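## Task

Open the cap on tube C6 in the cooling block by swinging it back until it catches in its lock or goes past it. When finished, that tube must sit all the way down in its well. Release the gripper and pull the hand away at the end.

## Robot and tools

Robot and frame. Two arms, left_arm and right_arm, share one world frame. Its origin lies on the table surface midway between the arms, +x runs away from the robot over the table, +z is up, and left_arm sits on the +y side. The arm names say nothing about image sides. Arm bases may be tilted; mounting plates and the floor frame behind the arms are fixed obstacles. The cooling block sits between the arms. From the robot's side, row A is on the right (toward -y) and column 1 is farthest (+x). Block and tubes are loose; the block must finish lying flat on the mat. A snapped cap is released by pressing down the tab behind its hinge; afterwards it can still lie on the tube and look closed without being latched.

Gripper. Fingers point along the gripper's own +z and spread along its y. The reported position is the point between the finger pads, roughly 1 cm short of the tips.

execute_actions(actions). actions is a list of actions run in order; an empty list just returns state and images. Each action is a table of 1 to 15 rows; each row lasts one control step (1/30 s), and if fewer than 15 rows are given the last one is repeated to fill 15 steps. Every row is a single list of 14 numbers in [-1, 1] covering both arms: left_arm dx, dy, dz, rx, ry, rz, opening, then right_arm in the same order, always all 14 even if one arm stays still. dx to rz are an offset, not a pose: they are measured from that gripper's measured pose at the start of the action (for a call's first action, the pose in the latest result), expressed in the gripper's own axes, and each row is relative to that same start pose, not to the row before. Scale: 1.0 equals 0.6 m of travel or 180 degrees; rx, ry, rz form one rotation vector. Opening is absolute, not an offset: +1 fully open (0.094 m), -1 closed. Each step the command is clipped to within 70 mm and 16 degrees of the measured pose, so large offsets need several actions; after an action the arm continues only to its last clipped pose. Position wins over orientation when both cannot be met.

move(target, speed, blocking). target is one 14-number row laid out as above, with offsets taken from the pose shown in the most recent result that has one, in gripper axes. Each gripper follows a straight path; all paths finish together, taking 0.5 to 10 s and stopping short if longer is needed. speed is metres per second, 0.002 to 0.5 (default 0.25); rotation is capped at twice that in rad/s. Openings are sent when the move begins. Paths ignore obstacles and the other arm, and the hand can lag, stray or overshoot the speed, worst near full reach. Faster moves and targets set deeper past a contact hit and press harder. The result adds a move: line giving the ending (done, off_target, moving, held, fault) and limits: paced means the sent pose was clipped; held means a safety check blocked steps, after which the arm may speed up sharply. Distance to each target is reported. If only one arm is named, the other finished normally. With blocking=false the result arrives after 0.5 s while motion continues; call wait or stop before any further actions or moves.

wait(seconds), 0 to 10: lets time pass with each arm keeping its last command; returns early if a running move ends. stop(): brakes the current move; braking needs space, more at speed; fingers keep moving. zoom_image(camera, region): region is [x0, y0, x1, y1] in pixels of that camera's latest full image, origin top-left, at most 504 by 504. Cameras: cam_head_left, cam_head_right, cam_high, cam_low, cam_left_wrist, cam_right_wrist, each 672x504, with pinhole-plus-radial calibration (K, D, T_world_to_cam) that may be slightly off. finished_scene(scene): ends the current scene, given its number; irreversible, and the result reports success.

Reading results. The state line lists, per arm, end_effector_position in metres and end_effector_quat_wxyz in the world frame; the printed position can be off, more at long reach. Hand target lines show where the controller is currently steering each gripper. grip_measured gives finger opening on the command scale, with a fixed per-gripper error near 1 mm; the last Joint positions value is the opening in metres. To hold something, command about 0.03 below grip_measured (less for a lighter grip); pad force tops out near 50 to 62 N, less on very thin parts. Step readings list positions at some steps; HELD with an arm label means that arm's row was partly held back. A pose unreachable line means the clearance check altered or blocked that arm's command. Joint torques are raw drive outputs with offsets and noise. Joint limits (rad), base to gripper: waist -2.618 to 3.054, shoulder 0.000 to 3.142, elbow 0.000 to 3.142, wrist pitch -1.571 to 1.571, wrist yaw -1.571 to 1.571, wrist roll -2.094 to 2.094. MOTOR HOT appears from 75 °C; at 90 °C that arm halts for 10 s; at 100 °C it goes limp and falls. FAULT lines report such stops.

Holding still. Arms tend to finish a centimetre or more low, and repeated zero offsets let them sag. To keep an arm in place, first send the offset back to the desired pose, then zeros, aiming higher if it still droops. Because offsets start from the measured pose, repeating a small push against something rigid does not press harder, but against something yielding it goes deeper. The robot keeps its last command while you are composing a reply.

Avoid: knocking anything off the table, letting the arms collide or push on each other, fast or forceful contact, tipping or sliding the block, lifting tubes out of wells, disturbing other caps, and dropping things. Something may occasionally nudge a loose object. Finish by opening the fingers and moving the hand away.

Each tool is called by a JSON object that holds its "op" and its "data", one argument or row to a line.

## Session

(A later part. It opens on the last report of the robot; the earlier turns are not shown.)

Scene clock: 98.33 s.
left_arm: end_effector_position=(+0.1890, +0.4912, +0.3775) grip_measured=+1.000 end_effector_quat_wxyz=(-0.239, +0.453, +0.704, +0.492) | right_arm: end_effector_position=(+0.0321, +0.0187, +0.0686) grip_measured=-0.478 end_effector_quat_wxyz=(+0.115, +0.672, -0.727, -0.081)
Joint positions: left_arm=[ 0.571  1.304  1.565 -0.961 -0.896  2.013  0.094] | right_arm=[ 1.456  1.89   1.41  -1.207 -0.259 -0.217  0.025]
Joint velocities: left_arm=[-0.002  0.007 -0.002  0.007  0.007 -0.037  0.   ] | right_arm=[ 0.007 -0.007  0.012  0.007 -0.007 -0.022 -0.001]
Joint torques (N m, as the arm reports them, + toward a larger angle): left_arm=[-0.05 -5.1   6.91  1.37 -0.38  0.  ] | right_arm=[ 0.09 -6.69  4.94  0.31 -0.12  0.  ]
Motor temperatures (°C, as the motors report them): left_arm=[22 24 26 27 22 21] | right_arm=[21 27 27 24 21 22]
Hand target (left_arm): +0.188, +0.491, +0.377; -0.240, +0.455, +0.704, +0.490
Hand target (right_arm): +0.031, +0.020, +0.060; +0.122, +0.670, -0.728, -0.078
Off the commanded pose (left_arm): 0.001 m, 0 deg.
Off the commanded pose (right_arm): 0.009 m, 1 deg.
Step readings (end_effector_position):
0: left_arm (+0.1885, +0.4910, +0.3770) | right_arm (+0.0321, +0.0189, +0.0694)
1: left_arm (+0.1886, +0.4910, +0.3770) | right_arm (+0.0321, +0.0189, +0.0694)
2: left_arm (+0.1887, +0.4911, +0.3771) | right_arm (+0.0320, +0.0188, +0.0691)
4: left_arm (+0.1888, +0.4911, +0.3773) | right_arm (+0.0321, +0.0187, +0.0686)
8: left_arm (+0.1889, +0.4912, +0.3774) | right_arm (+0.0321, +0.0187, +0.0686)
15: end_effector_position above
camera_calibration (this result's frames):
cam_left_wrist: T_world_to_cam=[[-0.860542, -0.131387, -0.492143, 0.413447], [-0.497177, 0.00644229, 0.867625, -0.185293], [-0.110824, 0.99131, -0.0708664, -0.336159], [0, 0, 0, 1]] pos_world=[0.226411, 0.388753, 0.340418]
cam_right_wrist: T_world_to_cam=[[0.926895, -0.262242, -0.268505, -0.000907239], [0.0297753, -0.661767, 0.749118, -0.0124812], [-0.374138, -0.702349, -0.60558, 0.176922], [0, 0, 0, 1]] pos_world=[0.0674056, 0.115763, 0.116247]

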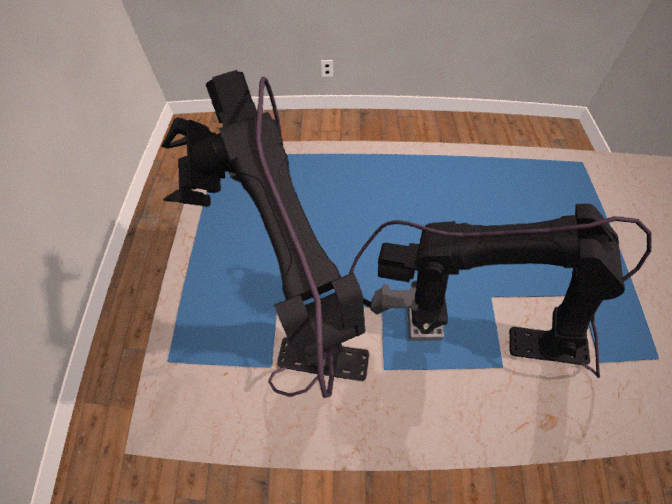

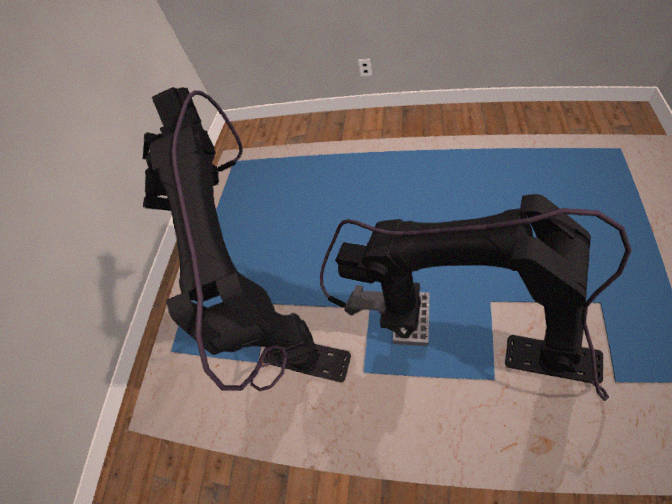

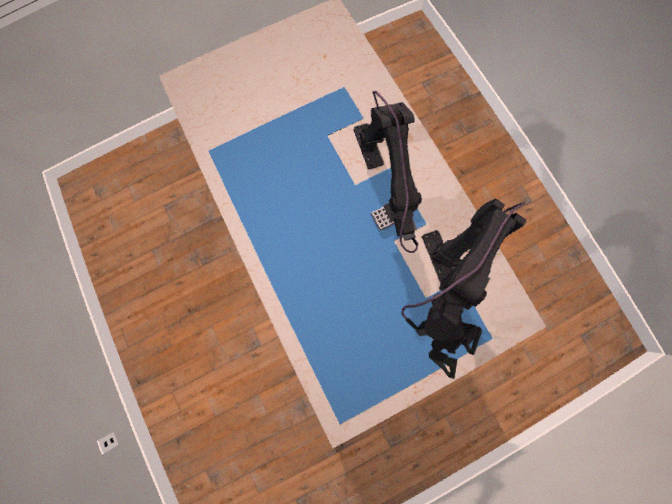

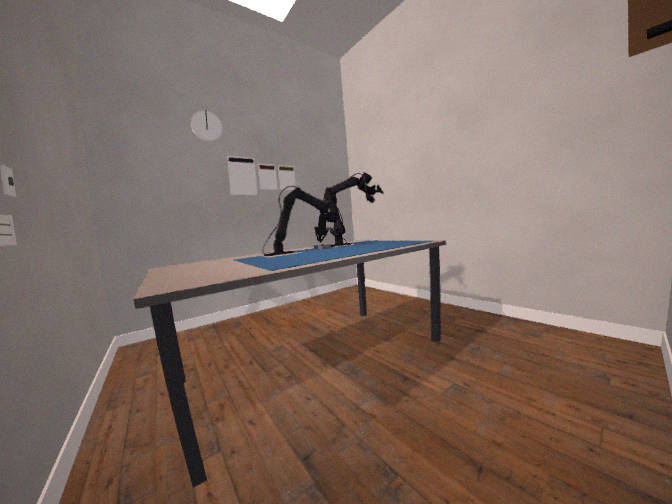

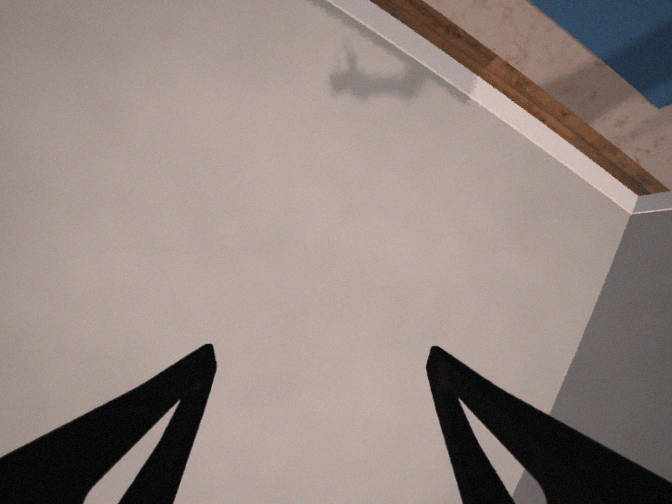

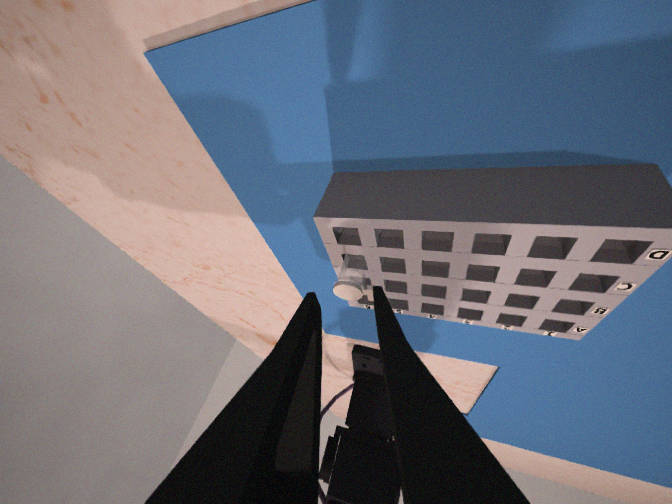

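{"op": "execute_actions", "data": {
  "actions": [
    [[0,0,0,0,0,0,1,0.00567,-0.00666,0.0344,-0.0044,0.01701,0.0053,-0.477],[0,0,0,0,0,0,1,0.00684,-0.00837,0.04165,-0.00532,0.02121,0.00644,-0.477],[0,0,0,0,0,0,1,0.00684,-0.00837,0.04165,-0.00532,0.02121,0.00644,-0.477],[0,0,0,0,0,0,1,-0.00366,-0.00157,0.00806,-0.00091,0.0011,0.00097,-0.477]]
  ]
}}

{"op": "zoom_image", "data": {
  "camera": "cam_right_wrist",
  "region": [290, 240, 450, 360]
}}

Scene clock: 102.67 s.
left_arm: end_effector_position=(+0.1895, +0.4915, +0.3782) grip_measured=+1.000 end_effector_quat_wxyz=(-0.238, +0.452, +0.704, +0.494) | right_arm: end_effector_position=(+0.0320, +0.0179, +0.0617) grip_measured=-0.478 end_effector_quat_wxyz=(+0.124, +0.671, -0.728, -0.076)
Joint positions: left_arm=[ 0.571  1.304  1.565 -0.956 -0.896  2.013  0.094] | right_arm=[ 1.456  1.913  1.41  -1.205 -0.258 -0.217  0.025]
Joint velocities: left_arm=[ 0.002  0.012 -0.002 -0.066  0.051  0.007  0.   ] | right_arm=[-0.002 -0.002  0.017  0.007 -0.007  0.037 -0.001]
Joint torques (N m, as the arm reports them, + toward a larger angle): left_arm=[-0.04 -5.1   6.92  1.35 -0.37  0.01] | right_arm=[ 0.19 -9.63  5.07  0.23 -0.14  0.  ]
Motor temperatures (°C, as the motors report them): left_arm=[22 24 26 27 22 21] | right_arm=[21 27 27 24 21 22]
Hand target (left_arm): +0.189, +0.491, +0.378; -0.239, +0.453, +0.704, +0.492
Hand target (right_arm): +0.032, +0.021, +0.064; +0.117, +0.671, -0.728, -0.081
Off the commanded pose (left_arm): 0.001 m, 0 deg.
Off the commanded pose (right_arm): 0.003 m, 1 deg.
Step readings (end_effector_position):
0: left_arm (+0.1890, +0.4912, +0.3776) | right_arm (+0.0321, +0.0187, +0.0686)
1: left_arm (+0.1891, +0.4913, +0.3776) | right_arm (+0.0321, +0.0187, +0.0686)
2: left_arm (+0.1891, +0.4913, +0.3777) | right_arm (+0.0321, +0.0187, +0.0683)
4: left_arm (+0.1893, +0.4914, +0.3779) | right_arm (+0.0321, +0.0186, +0.0660)
8: left_arm (+0.1894, +0.4914, +0.3781) | right_arm (+0.0320, +0.0179, +0.0617)
15: end_effector_position above
camera_calibration (this result's frames):
cam_left_wrist: T_world_to_cam=[[-0.858486, -0.130446, -0.49597, 0.414804], [-0.500785, 0.00479257, 0.865559, -0.18333], [-0.110532, 0.991444, -0.0694399, -0.336941], [0, 0, 0, 1]] pos_world=[0.227052, 0.389046, 0.341016]
cam_right_wrist: T_world_to_cam=[[0.925526, -0.267713, -0.267829, -0.00279038], [0.0337699, -0.646093, 0.762512, -0.00909394], [-0.377176, -0.714768, -0.588935, 0.171365], [0, 0, 0, 1]] pos_world=[0.0675246, 0.115864, 0.10711]

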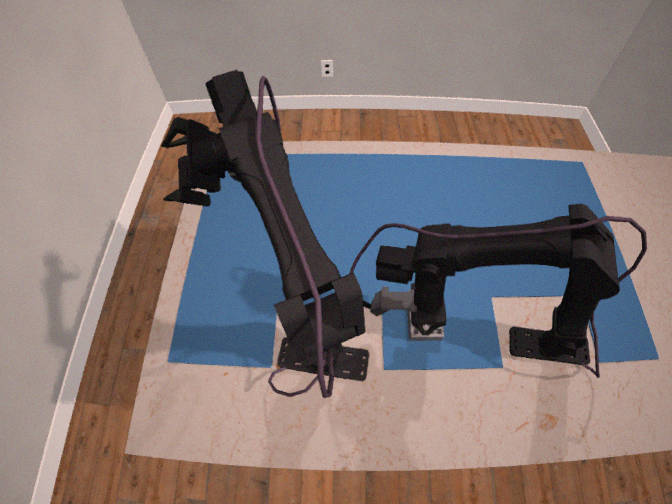

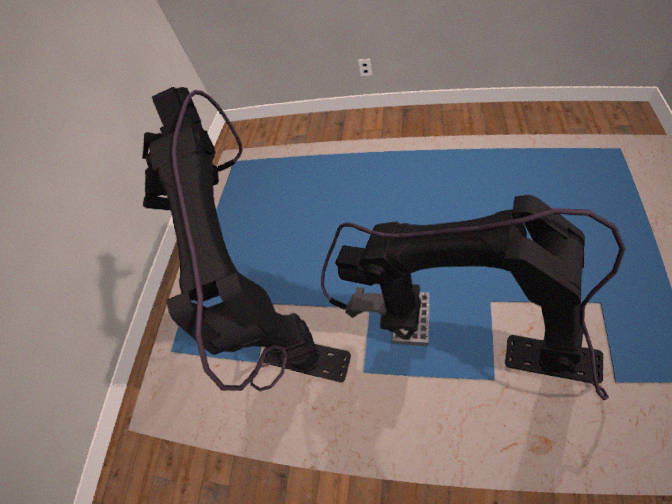

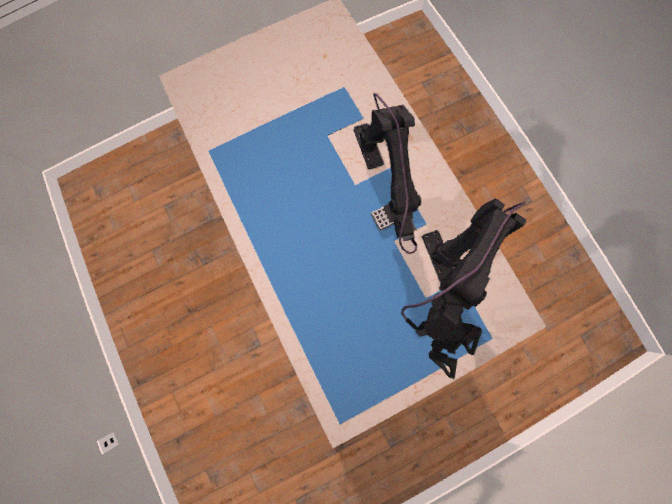

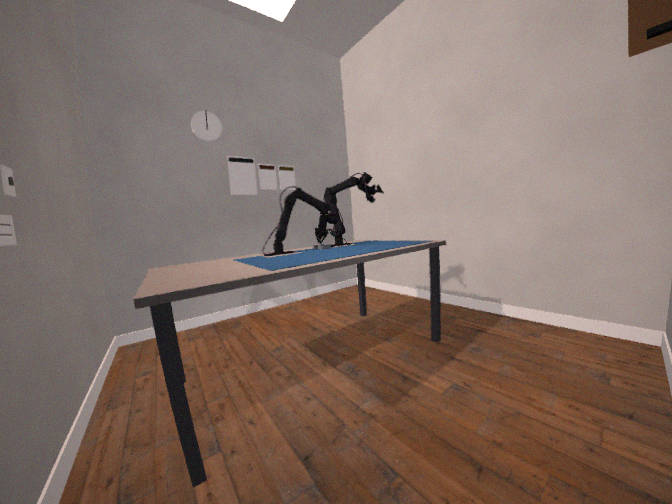

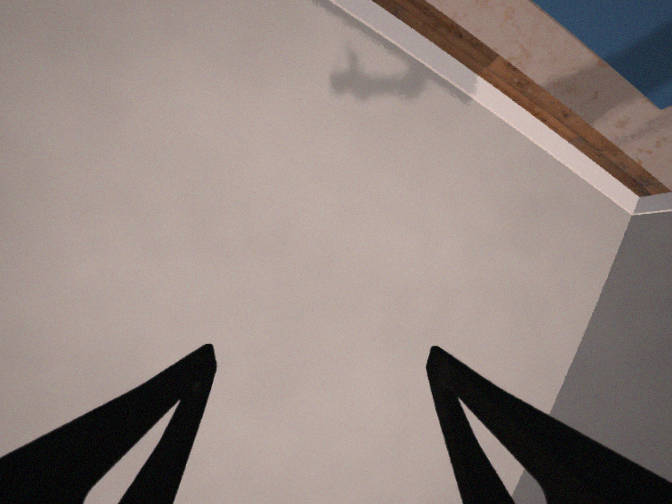

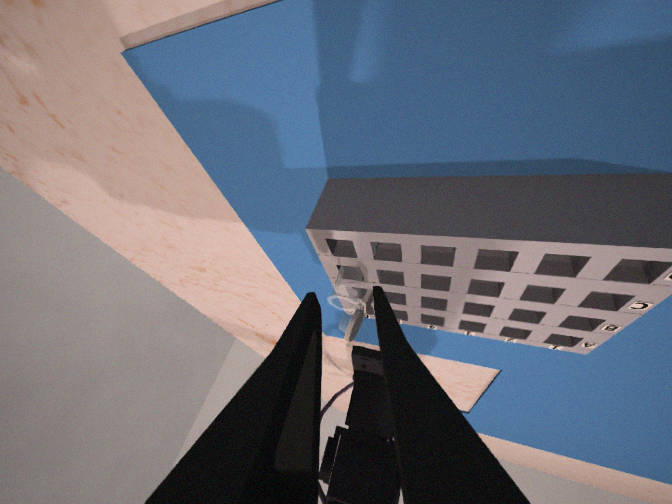

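Region (290, 240, 450, 360) of cam_right_wrist's 672x504 image, scaled by 3.150, with more detail than that image has; it fills the top 378 rows of this view, and the rest is white.

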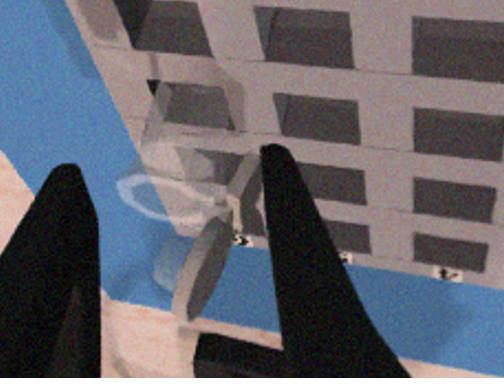

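{"op": "zoom_image", "data": {
  "camera": "cam_right_wrist",
  "region": [305, 270, 401, 350]
}}

Region (305, 270, 401, 350) of cam_right_wrist's 672x504 image, scaled by 5.250, with more detail than that image has.

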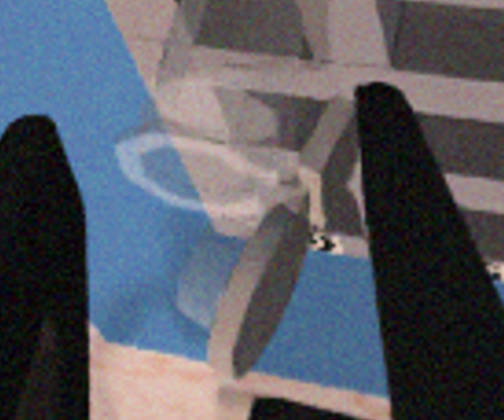

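{"op": "execute_actions", "data": {
  "actions": [
    [[0,0,0,0,0,0,1,-0.00397,0.00091,-0.00054,0.00007,-0.0038,-0.00029,-0.477],[0,0,0,0,0,0,1,-0.00368,0.00028,0.00205,-0.00026,-0.0023,0.00012,-0.477],[0,0,0,0,0,0,1,-0.00338,-0.00036,0.00464,-0.00059,-0.0008,0.00052,-0.477],[0,0,0,0,0,0,1,-0.00338,-0.00036,0.00464,-0.00059,-0.0008,0.00052,-0.49],[0,0,0,0,0,0,1,-0.00338,-0.00036,0.00464,-0.00059,-0.0008,0.00052,-0.505],[0,0,0,0,0,0,1,-0.00338,-0.00036,0.00464,-0.00059,-0.0008,0.00052,-0.52],[0,0,0,0,0,0,1,-0.00338,-0.00036,0.00464,-0.00059,-0.0008,0.00052,-0.535],[0,0,0,0,0,0,1,-0.00338,-0.00036,0.00464,-0.00059,-0.0008,0.00052,-0.55],[0,0,0,0,0,0,1,-0.00338,-0.00036,0.00464,-0.00059,-0.0008,0.00052,-0.565],[0,0,0,0,0,0,1,-0.00338,-0.00036,0.00464,-0.00059,-0.0008,0.00052,-0.58],[0,0,0,0,0,0,1,-0.00338,-0.00036,0.00464,-0.00059,-0.0008,0.00052,-0.595],[0,0,0,0,0,0,1,-0.00338,-0.00036,0.00464,-0.00059,-0.0008,0.00052,-0.61],[0,0,0,0,0,0,1,-0.00338,-0.00036,0.00464,-0.00059,-0.0008,0.00052,-0.625]]
  ]
}}

{"op": "zoom_image", "data": {
  "camera": "cam_right_wrist",
  "region": [300, 270, 408, 360]
}}

Scene clock: 113.97 s.
left_arm: end_effector_position=(+0.1899, +0.4917, +0.3788) grip_measured=+1.000 end_effector_quat_wxyz=(-0.237, +0.451, +0.704, +0.495) | right_arm: end_effector_position=(+0.0325, +0.0177, +0.0616) grip_measured=-0.623 end_effector_quat_wxyz=(+0.123, +0.671, -0.728, -0.074)
Joint positions: left_arm=[ 0.571  1.304  1.565 -0.952 -0.896  2.013  0.094] | right_arm=[ 1.456  1.913  1.41  -1.205 -0.255 -0.217  0.018]
Joint velocities: left_arm=[-0.017 -0.017  0.012 -0.081  0.007  0.051  0.   ] | right_arm=[ 0.027 -0.007  0.002 -0.007 -0.051  0.037 -0.001]
Joint torques (N m, as the arm reports them, + toward a larger angle): left_arm=[-0.05 -5.11  6.91  1.38 -0.37  0.01] | right_arm=[ 0.16 -8.35  4.82  0.26 -0.17  0.02]
Motor temperatures (°C, as the motors report them): left_arm=[22 24 26 27 22 21] | right_arm=[21 28 27 24 21 22]
Hand target (left_arm): +0.189, +0.491, +0.378; -0.238, +0.452, +0.704, +0.494
Hand target (right_arm): +0.032, +0.020, +0.059; +0.124, +0.670, -0.728, -0.077
Off the commanded pose (left_arm): 0.001 m, 0 deg.
Off the commanded pose (right_arm): 0.004 m, 0 deg.
Step readings (end_effector_position):
0: left_arm (+0.1895, +0.4915, +0.3782) | right_arm (+0.0320, +0.0179, +0.0617)
1: left_arm (+0.1895, +0.4915, +0.3783) | right_arm (+0.0320, +0.0179, +0.0617)
2: left_arm (+0.1896, +0.4915, +0.3784) | right_arm (+0.0320, +0.0179, +0.0617)
4: left_arm (+0.1897, +0.4916, +0.3785) | right_arm (+0.0320, +0.0179, +0.0617)
8: left_arm (+0.1899, +0.4917, +0.3788) | right_arm (+0.0320, +0.0179, +0.0617)
15: end_effector_position above
camera_calibration (this result's frames):
cam_left_wrist: T_world_to_cam=[[-0.856413, -0.129499, -0.499787, 0.416152], [-0.504384, 0.0031468, 0.863474, -0.18136], [-0.110246, 0.991575, -0.0680119, -0.337722], [0, 0, 0, 1]] pos_world=[0.22769, 0.389338, 0.341618]
cam_right_wrist: T_world_to_cam=[[0.926411, -0.267551, -0.264915, -0.003545], [0.0318233, -0.645439, 0.763149, -0.00910012], [-0.375167, -0.71542, -0.589427, 0.171332], [0, 0, 0, 1]] pos_world=[0.0678521, 0.115753, 0.106994]

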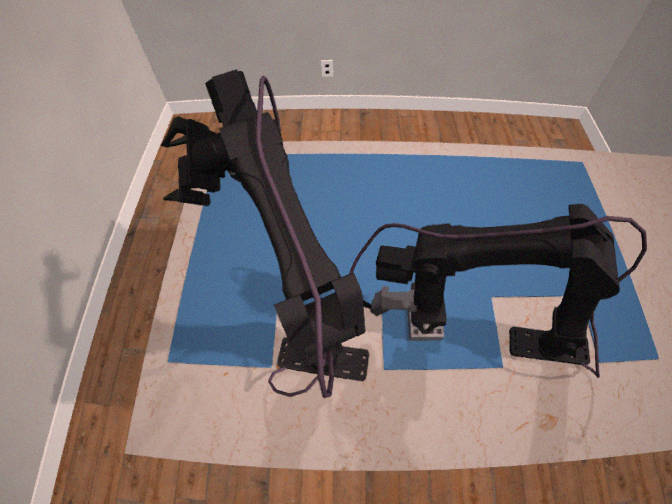

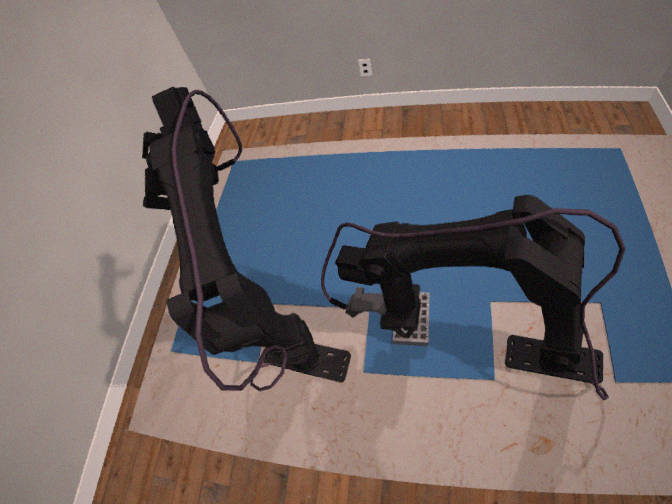

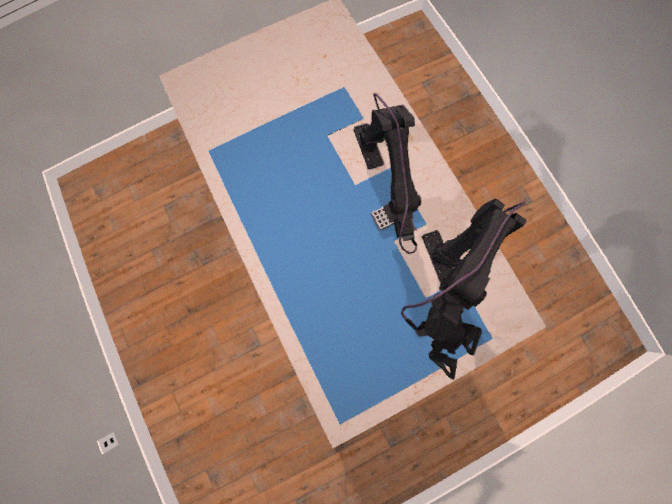

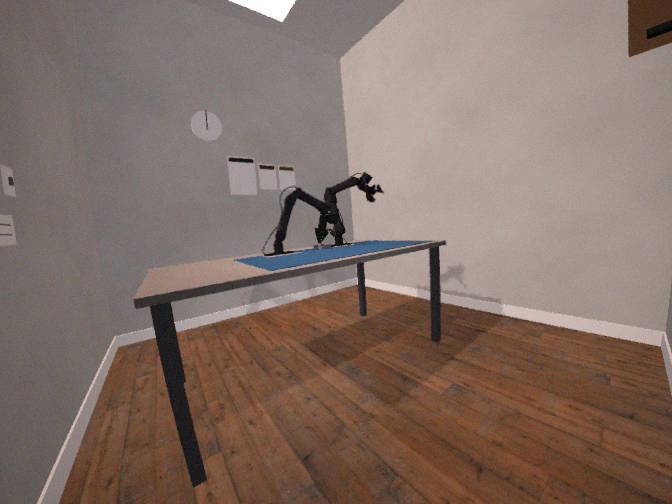

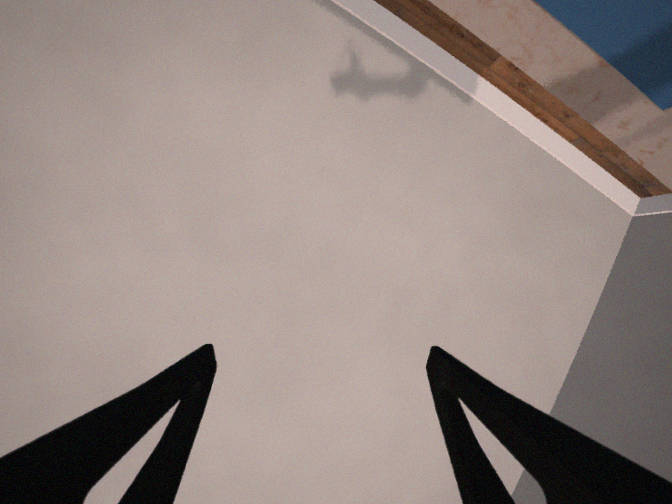

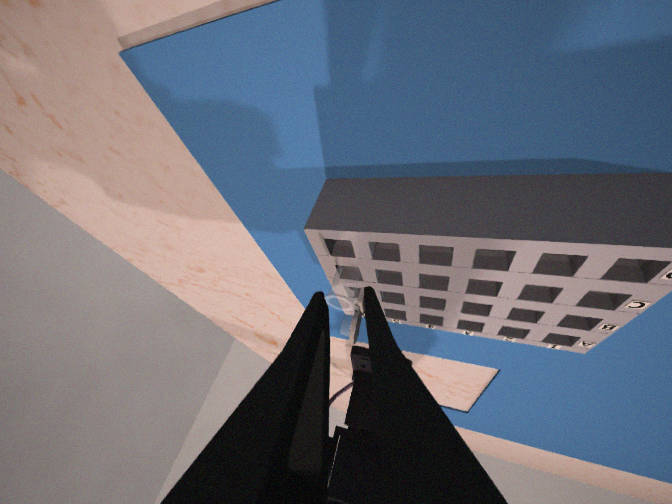

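Region (300, 270, 408, 360) of cam_right_wrist's 672x504 image, scaled by 4.667, with more detail than that image has.

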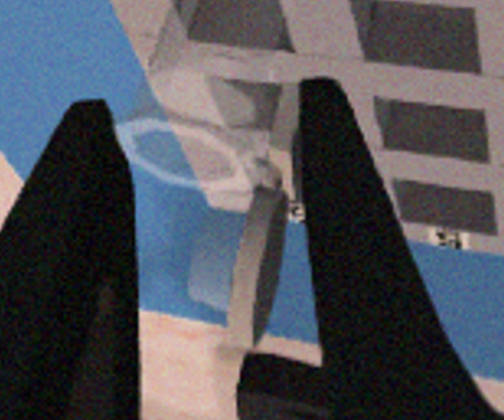

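{"op": "execute_actions", "data": {
  "actions": [
    [[0,0,0,0,0,0,1,-0.0043,0.00267,0.0005,-0.00223,-0.00367,-0.00013,-0.628],[0,0,0,0,0,0,1,-0.00456,0.00383,0.0005,-0.00348,-0.00395,-0.00013,-0.632],[0,0,0,0,0,0,1,-0.00481,0.00498,0.0005,-0.00472,-0.00422,-0.00013,-0.636],[0,0,0,0,0,0,1,-0.00481,0.00498,0.0005,-0.00472,-0.00422,-0.00013,-0.64],[0,0,0,0,0,0,1,-0.00481,0.00498,0.0005,-0.00472,-0.00422,-0.00013,-0.644],[0,0,0,0,0,0,1,-0.00481,0.00498,0.0005,-0.00472,-0.00422,-0.00013,-0.648],[0,0,0,0,0,0,1,-0.00481,0.00498,0.0005,-0.00472,-0.00422,-0.00013,-0.652],[0,0,0,0,0,0,1,-0.00481,0.00498,0.0005,-0.00472,-0.00422,-0.00013,-0.656],[0,0,0,0,0,0,1,-0.00481,0.00498,0.0005,-0.00472,-0.00422,-0.00013,-0.66],[0,0,0,0,0,0,1,-0.00481,0.00498,0.0005,-0.00472,-0.00422,-0.00013,-0.664]]
  ]
}}

{"op": "zoom_image", "data": {
  "camera": "cam_right_wrist",
  "region": [300, 270, 408, 360]
}}

Scene clock: 118.57 s.
left_arm: end_effector_position=(+0.1904, +0.4919, +0.3795) grip_measured=+1.000 end_effector_quat_wxyz=(-0.236, +0.450, +0.704, +0.497) | right_arm: end_effector_position=(+0.0321, +0.0178, +0.0617) grip_measured=-0.660 end_effector_quat_wxyz=(+0.124, +0.671, -0.728, -0.076)
Joint positions: left_arm=[ 0.571  1.304  1.565 -0.947 -0.896  2.013  0.094] | right_arm=[ 1.456  1.913  1.41  -1.205 -0.258 -0.217  0.016]
Joint velocities: left_arm=[ 0.002 -0.007 -0.002 -0.022 -0.007 -0.066  0.   ] | right_arm=[-0.007 -0.002 -0.007  0.081 -0.051  0.037 -0.001]
Joint torques (N m, as the arm reports them, + toward a larger angle): left_arm=[-0.04 -5.1   6.92  1.38 -0.37  0.01] | right_arm=[ 0.07 -9.05  4.98  0.24 -0.25  0.  ]
Motor temperatures (°C, as the motors report them): left_arm=[22 24 26 27 22 21] | right_arm=[21 28 27 24 21 22]
Hand target (left_arm): +0.190, +0.492, +0.379; -0.237, +0.451, +0.704, +0.495
Hand target (right_arm): +0.030, +0.021, +0.062; +0.123, +0.669, -0.728, -0.084
Off the commanded pose (left_arm): 0.001 m, 0 deg.
Off the commanded pose (right_arm): 0.004 m, 1 deg.
Step readings (end_effector_position):
0: left_arm (+0.1900, +0.4917, +0.3789) | right_arm (+0.0325, +0.0177, +0.0616)
1: left_arm (+0.1900, +0.4917, +0.3789) | right_arm (+0.0325, +0.0177, +0.0616)
2: left_arm (+0.1901, +0.4917, +0.3790) | right_arm (+0.0325, +0.0177, +0.0616)
4: left_arm (+0.1902, +0.4918, +0.3792) | right_arm (+0.0325, +0.0177, +0.0616)
8: left_arm (+0.1904, +0.4919, +0.3794) | right_arm (+0.0321, +0.0178, +0.0617)
15: end_effector_position above
camera_calibration (this result's frames):
cam_left_wrist: T_world_to_cam=[[-0.854324, -0.128544, -0.503594, 0.41749], [-0.507974, 0.00150502, 0.861371, -0.179383], [-0.109966, 0.991703, -0.0665825, -0.338502], [0, 0, 0, 1]] pos_world=[0.228326, 0.389629, 0.342222]
cam_right_wrist: T_world_to_cam=[[0.925637, -0.267693, -0.267464, -0.00288471], [0.0335267, -0.646011, 0.762592, -0.0090948], [-0.376925, -0.71485, -0.588997, 0.171361], [0, 0, 0, 1]] pos_world=[0.0675655, 0.11585, 0.107095]

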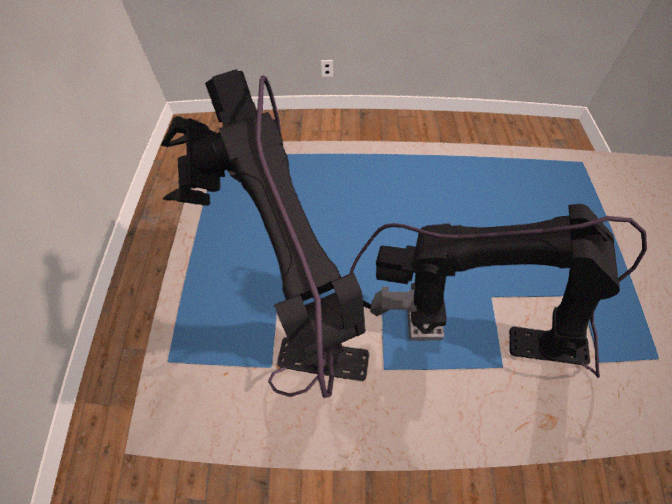

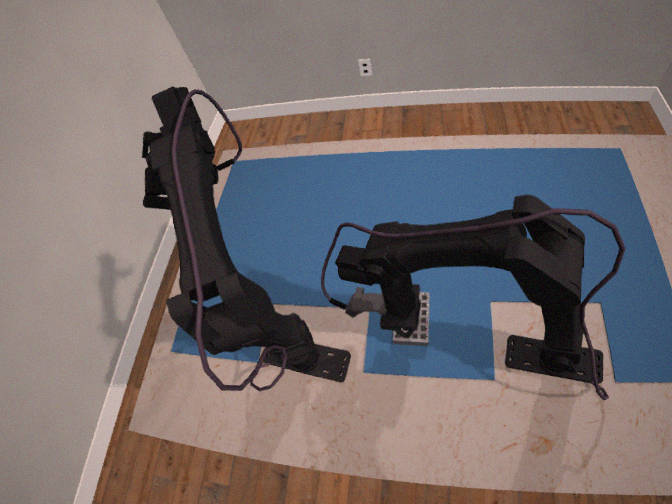

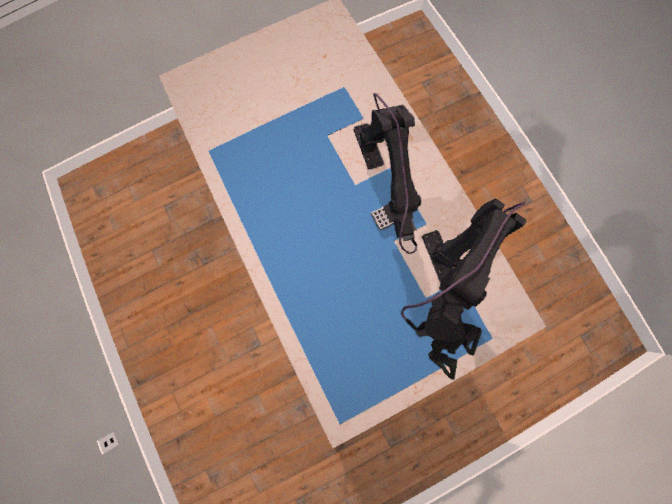

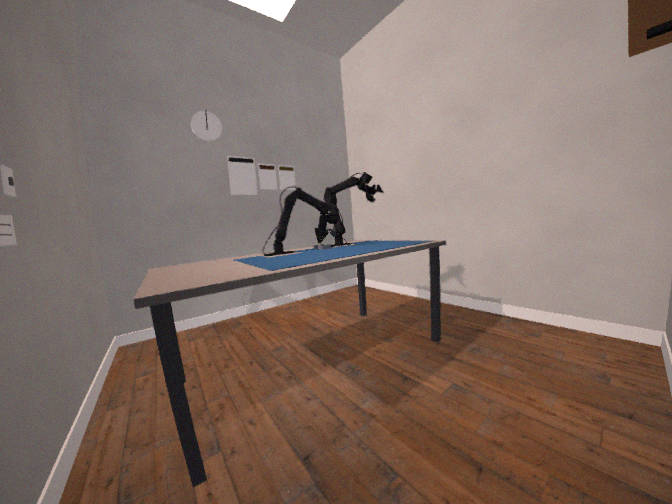

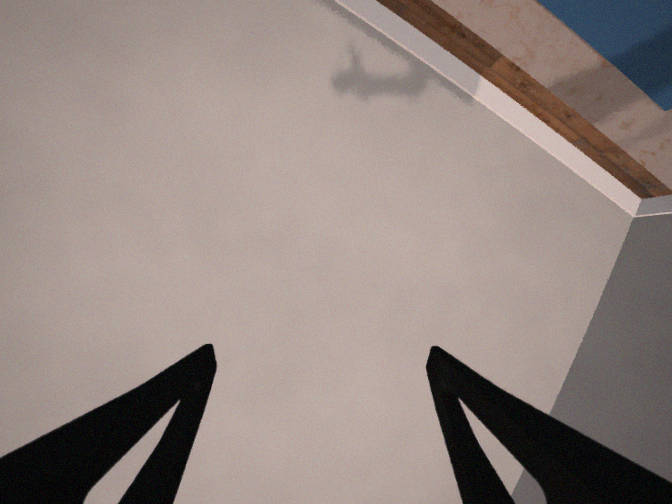

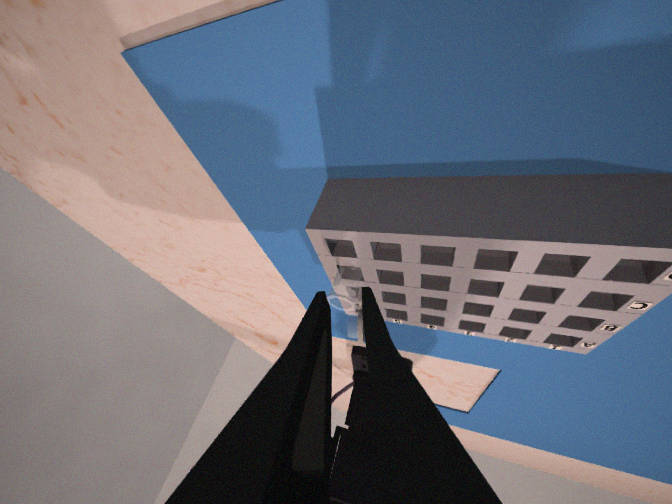

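Region (300, 270, 408, 360) of cam_right_wrist's 672x504 image, scaled by 4.667, with more detail than that image has.

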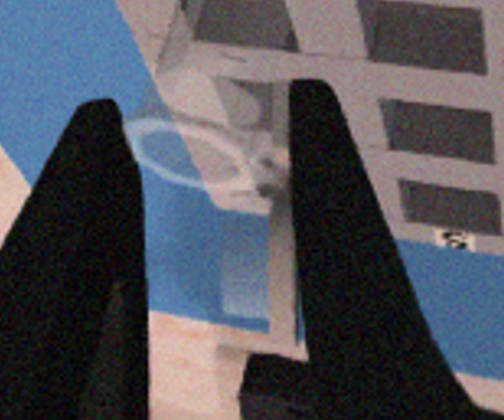

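{"op": "execute_actions", "data": {
  "actions": [
    [[0,0,0,0,0,0,1,-0.00432,0.00276,0.0005,-0.00232,-0.0037,-0.00013,-0.64],[0,0,0,0,0,0,1,-0.00432,0.00276,0.0005,-0.00232,-0.0037,-0.00013,-0.61],[0,0,0,0,0,0,1,-0.00432,0.00276,0.0005,-0.00232,-0.0037,-0.00013,-0.57],[0,0,0,0,0,0,1,-0.00432,0.00276,0.0005,-0.00232,-0.0037,-0.00013,-0.53],[0,0,0,0,0,0,1,-0.00432,0.00276,0.0005,-0.00232,-0.0037,-0.00013,-0.49],[0,0,0,0,0,0,1,-0.00432,0.00276,0.0005,-0.00232,-0.0037,-0.00013,-0.45],[0,0,0,0,0,0,1,-0.00432,0.00276,0.0005,-0.00232,-0.0037,-0.00013,-0.41],[0,0,0,0,0,0,1,-0.00432,0.00276,0.0005,-0.00232,-0.0037,-0.00013,-0.37],[0,0,0,0,0,0,1,-0.00432,0.00276,0.0005,-0.00232,-0.0037,-0.00013,-0.33],[0,0,0,0,0,0,1,-0.00432,0.00276,0.0005,-0.00232,-0.0037,-0.00013,-0.30],[0,0,0,0,0,0,1,-0.00432,0.00276,0.0005,-0.00232,-0.0037,-0.00013,-0.277]]
  ]
}}

{"op": "zoom_image", "data": {
  "camera": "cam_right_wrist",
  "region": [294, 255, 420, 360]
}}

Scene clock: 123.87 s.
left_arm: end_effector_position=(+0.1909, +0.4921, +0.3802) grip_measured=+1.000 end_effector_quat_wxyz=(-0.234, +0.448, +0.704, +0.498) | right_arm: end_effector_position=(+0.0321, +0.0178, +0.0617) grip_measured=-0.278 end_effector_quat_wxyz=(+0.124, +0.671, -0.728, -0.076)
Joint positions: left_arm=[ 0.571  1.304  1.565 -0.942 -0.896  2.013  0.094] | right_arm=[ 1.456  1.913  1.41  -1.205 -0.258 -0.217  0.034]
Joint velocities: left_arm=[-0.002 -0.012 -0.002 -0.095 -0.051  0.007  0.   ] | right_arm=[-0.007  0.002 -0.007  0.037 -0.022 -0.007 -0.   ]
Joint torques (N m, as the arm reports them, + toward a larger angle): left_arm=[-0.05 -5.1   6.91  1.36 -0.36  0.01] | right_arm=[ 0.08 -8.98  4.99  0.24 -0.2   0.01]
Motor temperatures (°C, as the motors report them): left_arm=[22 24 26 27 22 21] | right_arm=[21 28 27 24 22 22]
Hand target (left_arm): +0.190, +0.492, +0.380; -0.235, +0.449, +0.704, +0.497
Hand target (right_arm): +0.031, +0.021, +0.062; +0.122, +0.670, -0.728, -0.082
Off the commanded pose (left_arm): 0.001 m, 0 deg.
Off the commanded pose (right_arm): 0.003 m, 1 deg.
Step readings (end_effector_position):
0: left_arm (+0.1905, +0.4919, +0.3795) | right_arm (+0.0321, +0.0178, +0.0617)
1: left_arm (+0.1905, +0.4919, +0.3796) | right_arm (+0.0321, +0.0178, +0.0617)
2: left_arm (+0.1906, +0.4920, +0.3797) | right_arm (+0.0321, +0.0178, +0.0617)
4: left_arm (+0.1907, +0.4920, +0.3798) | right_arm (+0.0321, +0.0178, +0.0617)
8: left_arm (+0.1909, +0.4921, +0.3800) | right_arm (+0.0321, +0.0178, +0.0617)
15: end_effector_position above
camera_calibration (this result's frames):
cam_left_wrist: T_world_to_cam=[[-0.852044, -0.127501, -0.507706, 0.418929], [-0.511854, -0.000269038, 0.859073, -0.177234], [-0.109669, 0.991838, -0.0650325, -0.339346], [0, 0, 0, 1]] pos_world=[0.229013, 0.389943, 0.342881]
cam_right_wrist: T_world_to_cam=[[0.925637, -0.267693, -0.267464, -0.00288471], [0.0335267, -0.646011, 0.762592, -0.0090948], [-0.376925, -0.71485, -0.588997, 0.171361], [0, 0, 0, 1]] pos_world=[0.0675655, 0.11585, 0.107095]

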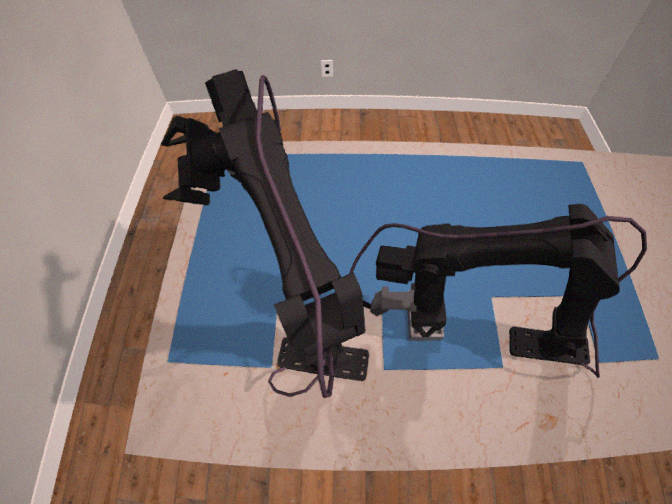

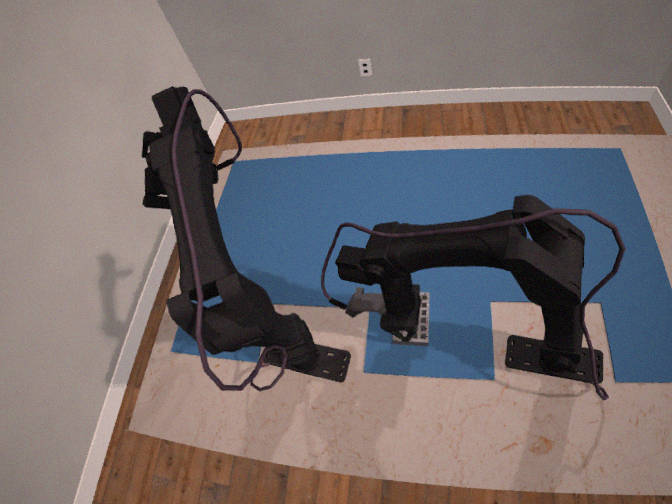

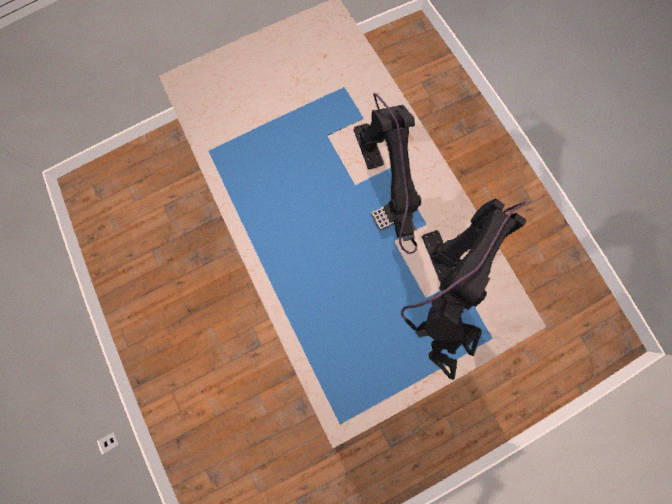

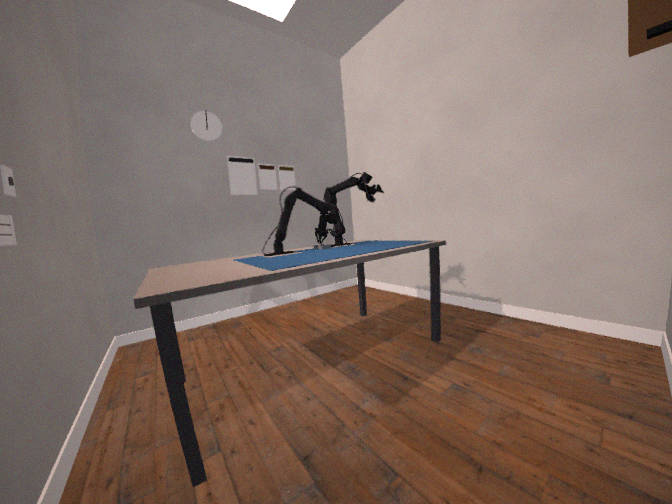

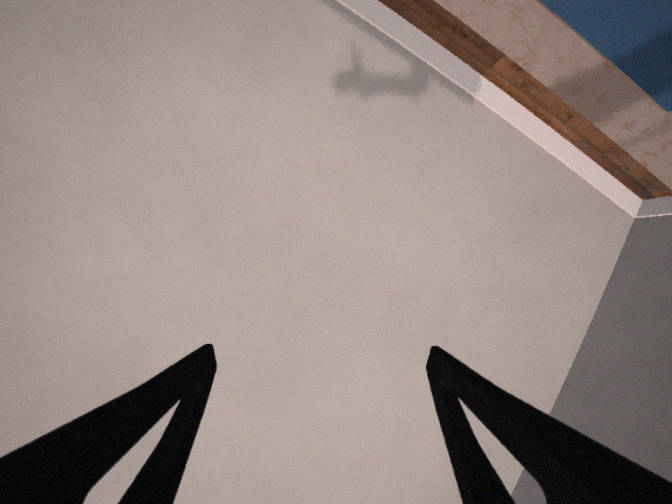

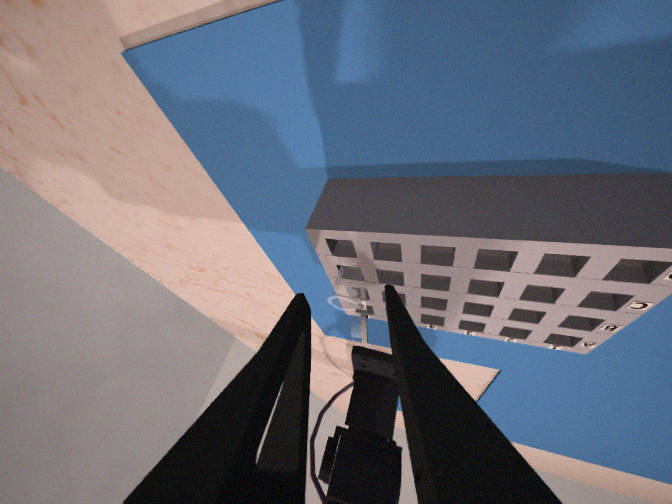

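Region (294, 255, 420, 360) of cam_right_wrist's 672x504 image, scaled by 4.000, with more detail than that image has.

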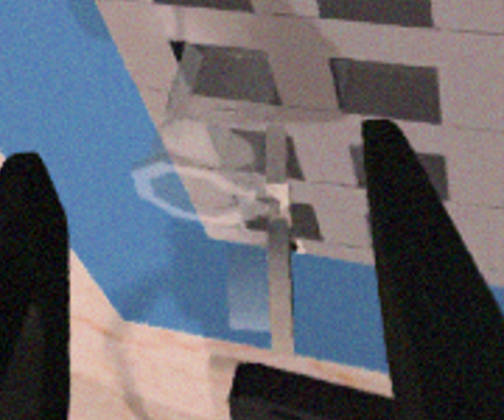

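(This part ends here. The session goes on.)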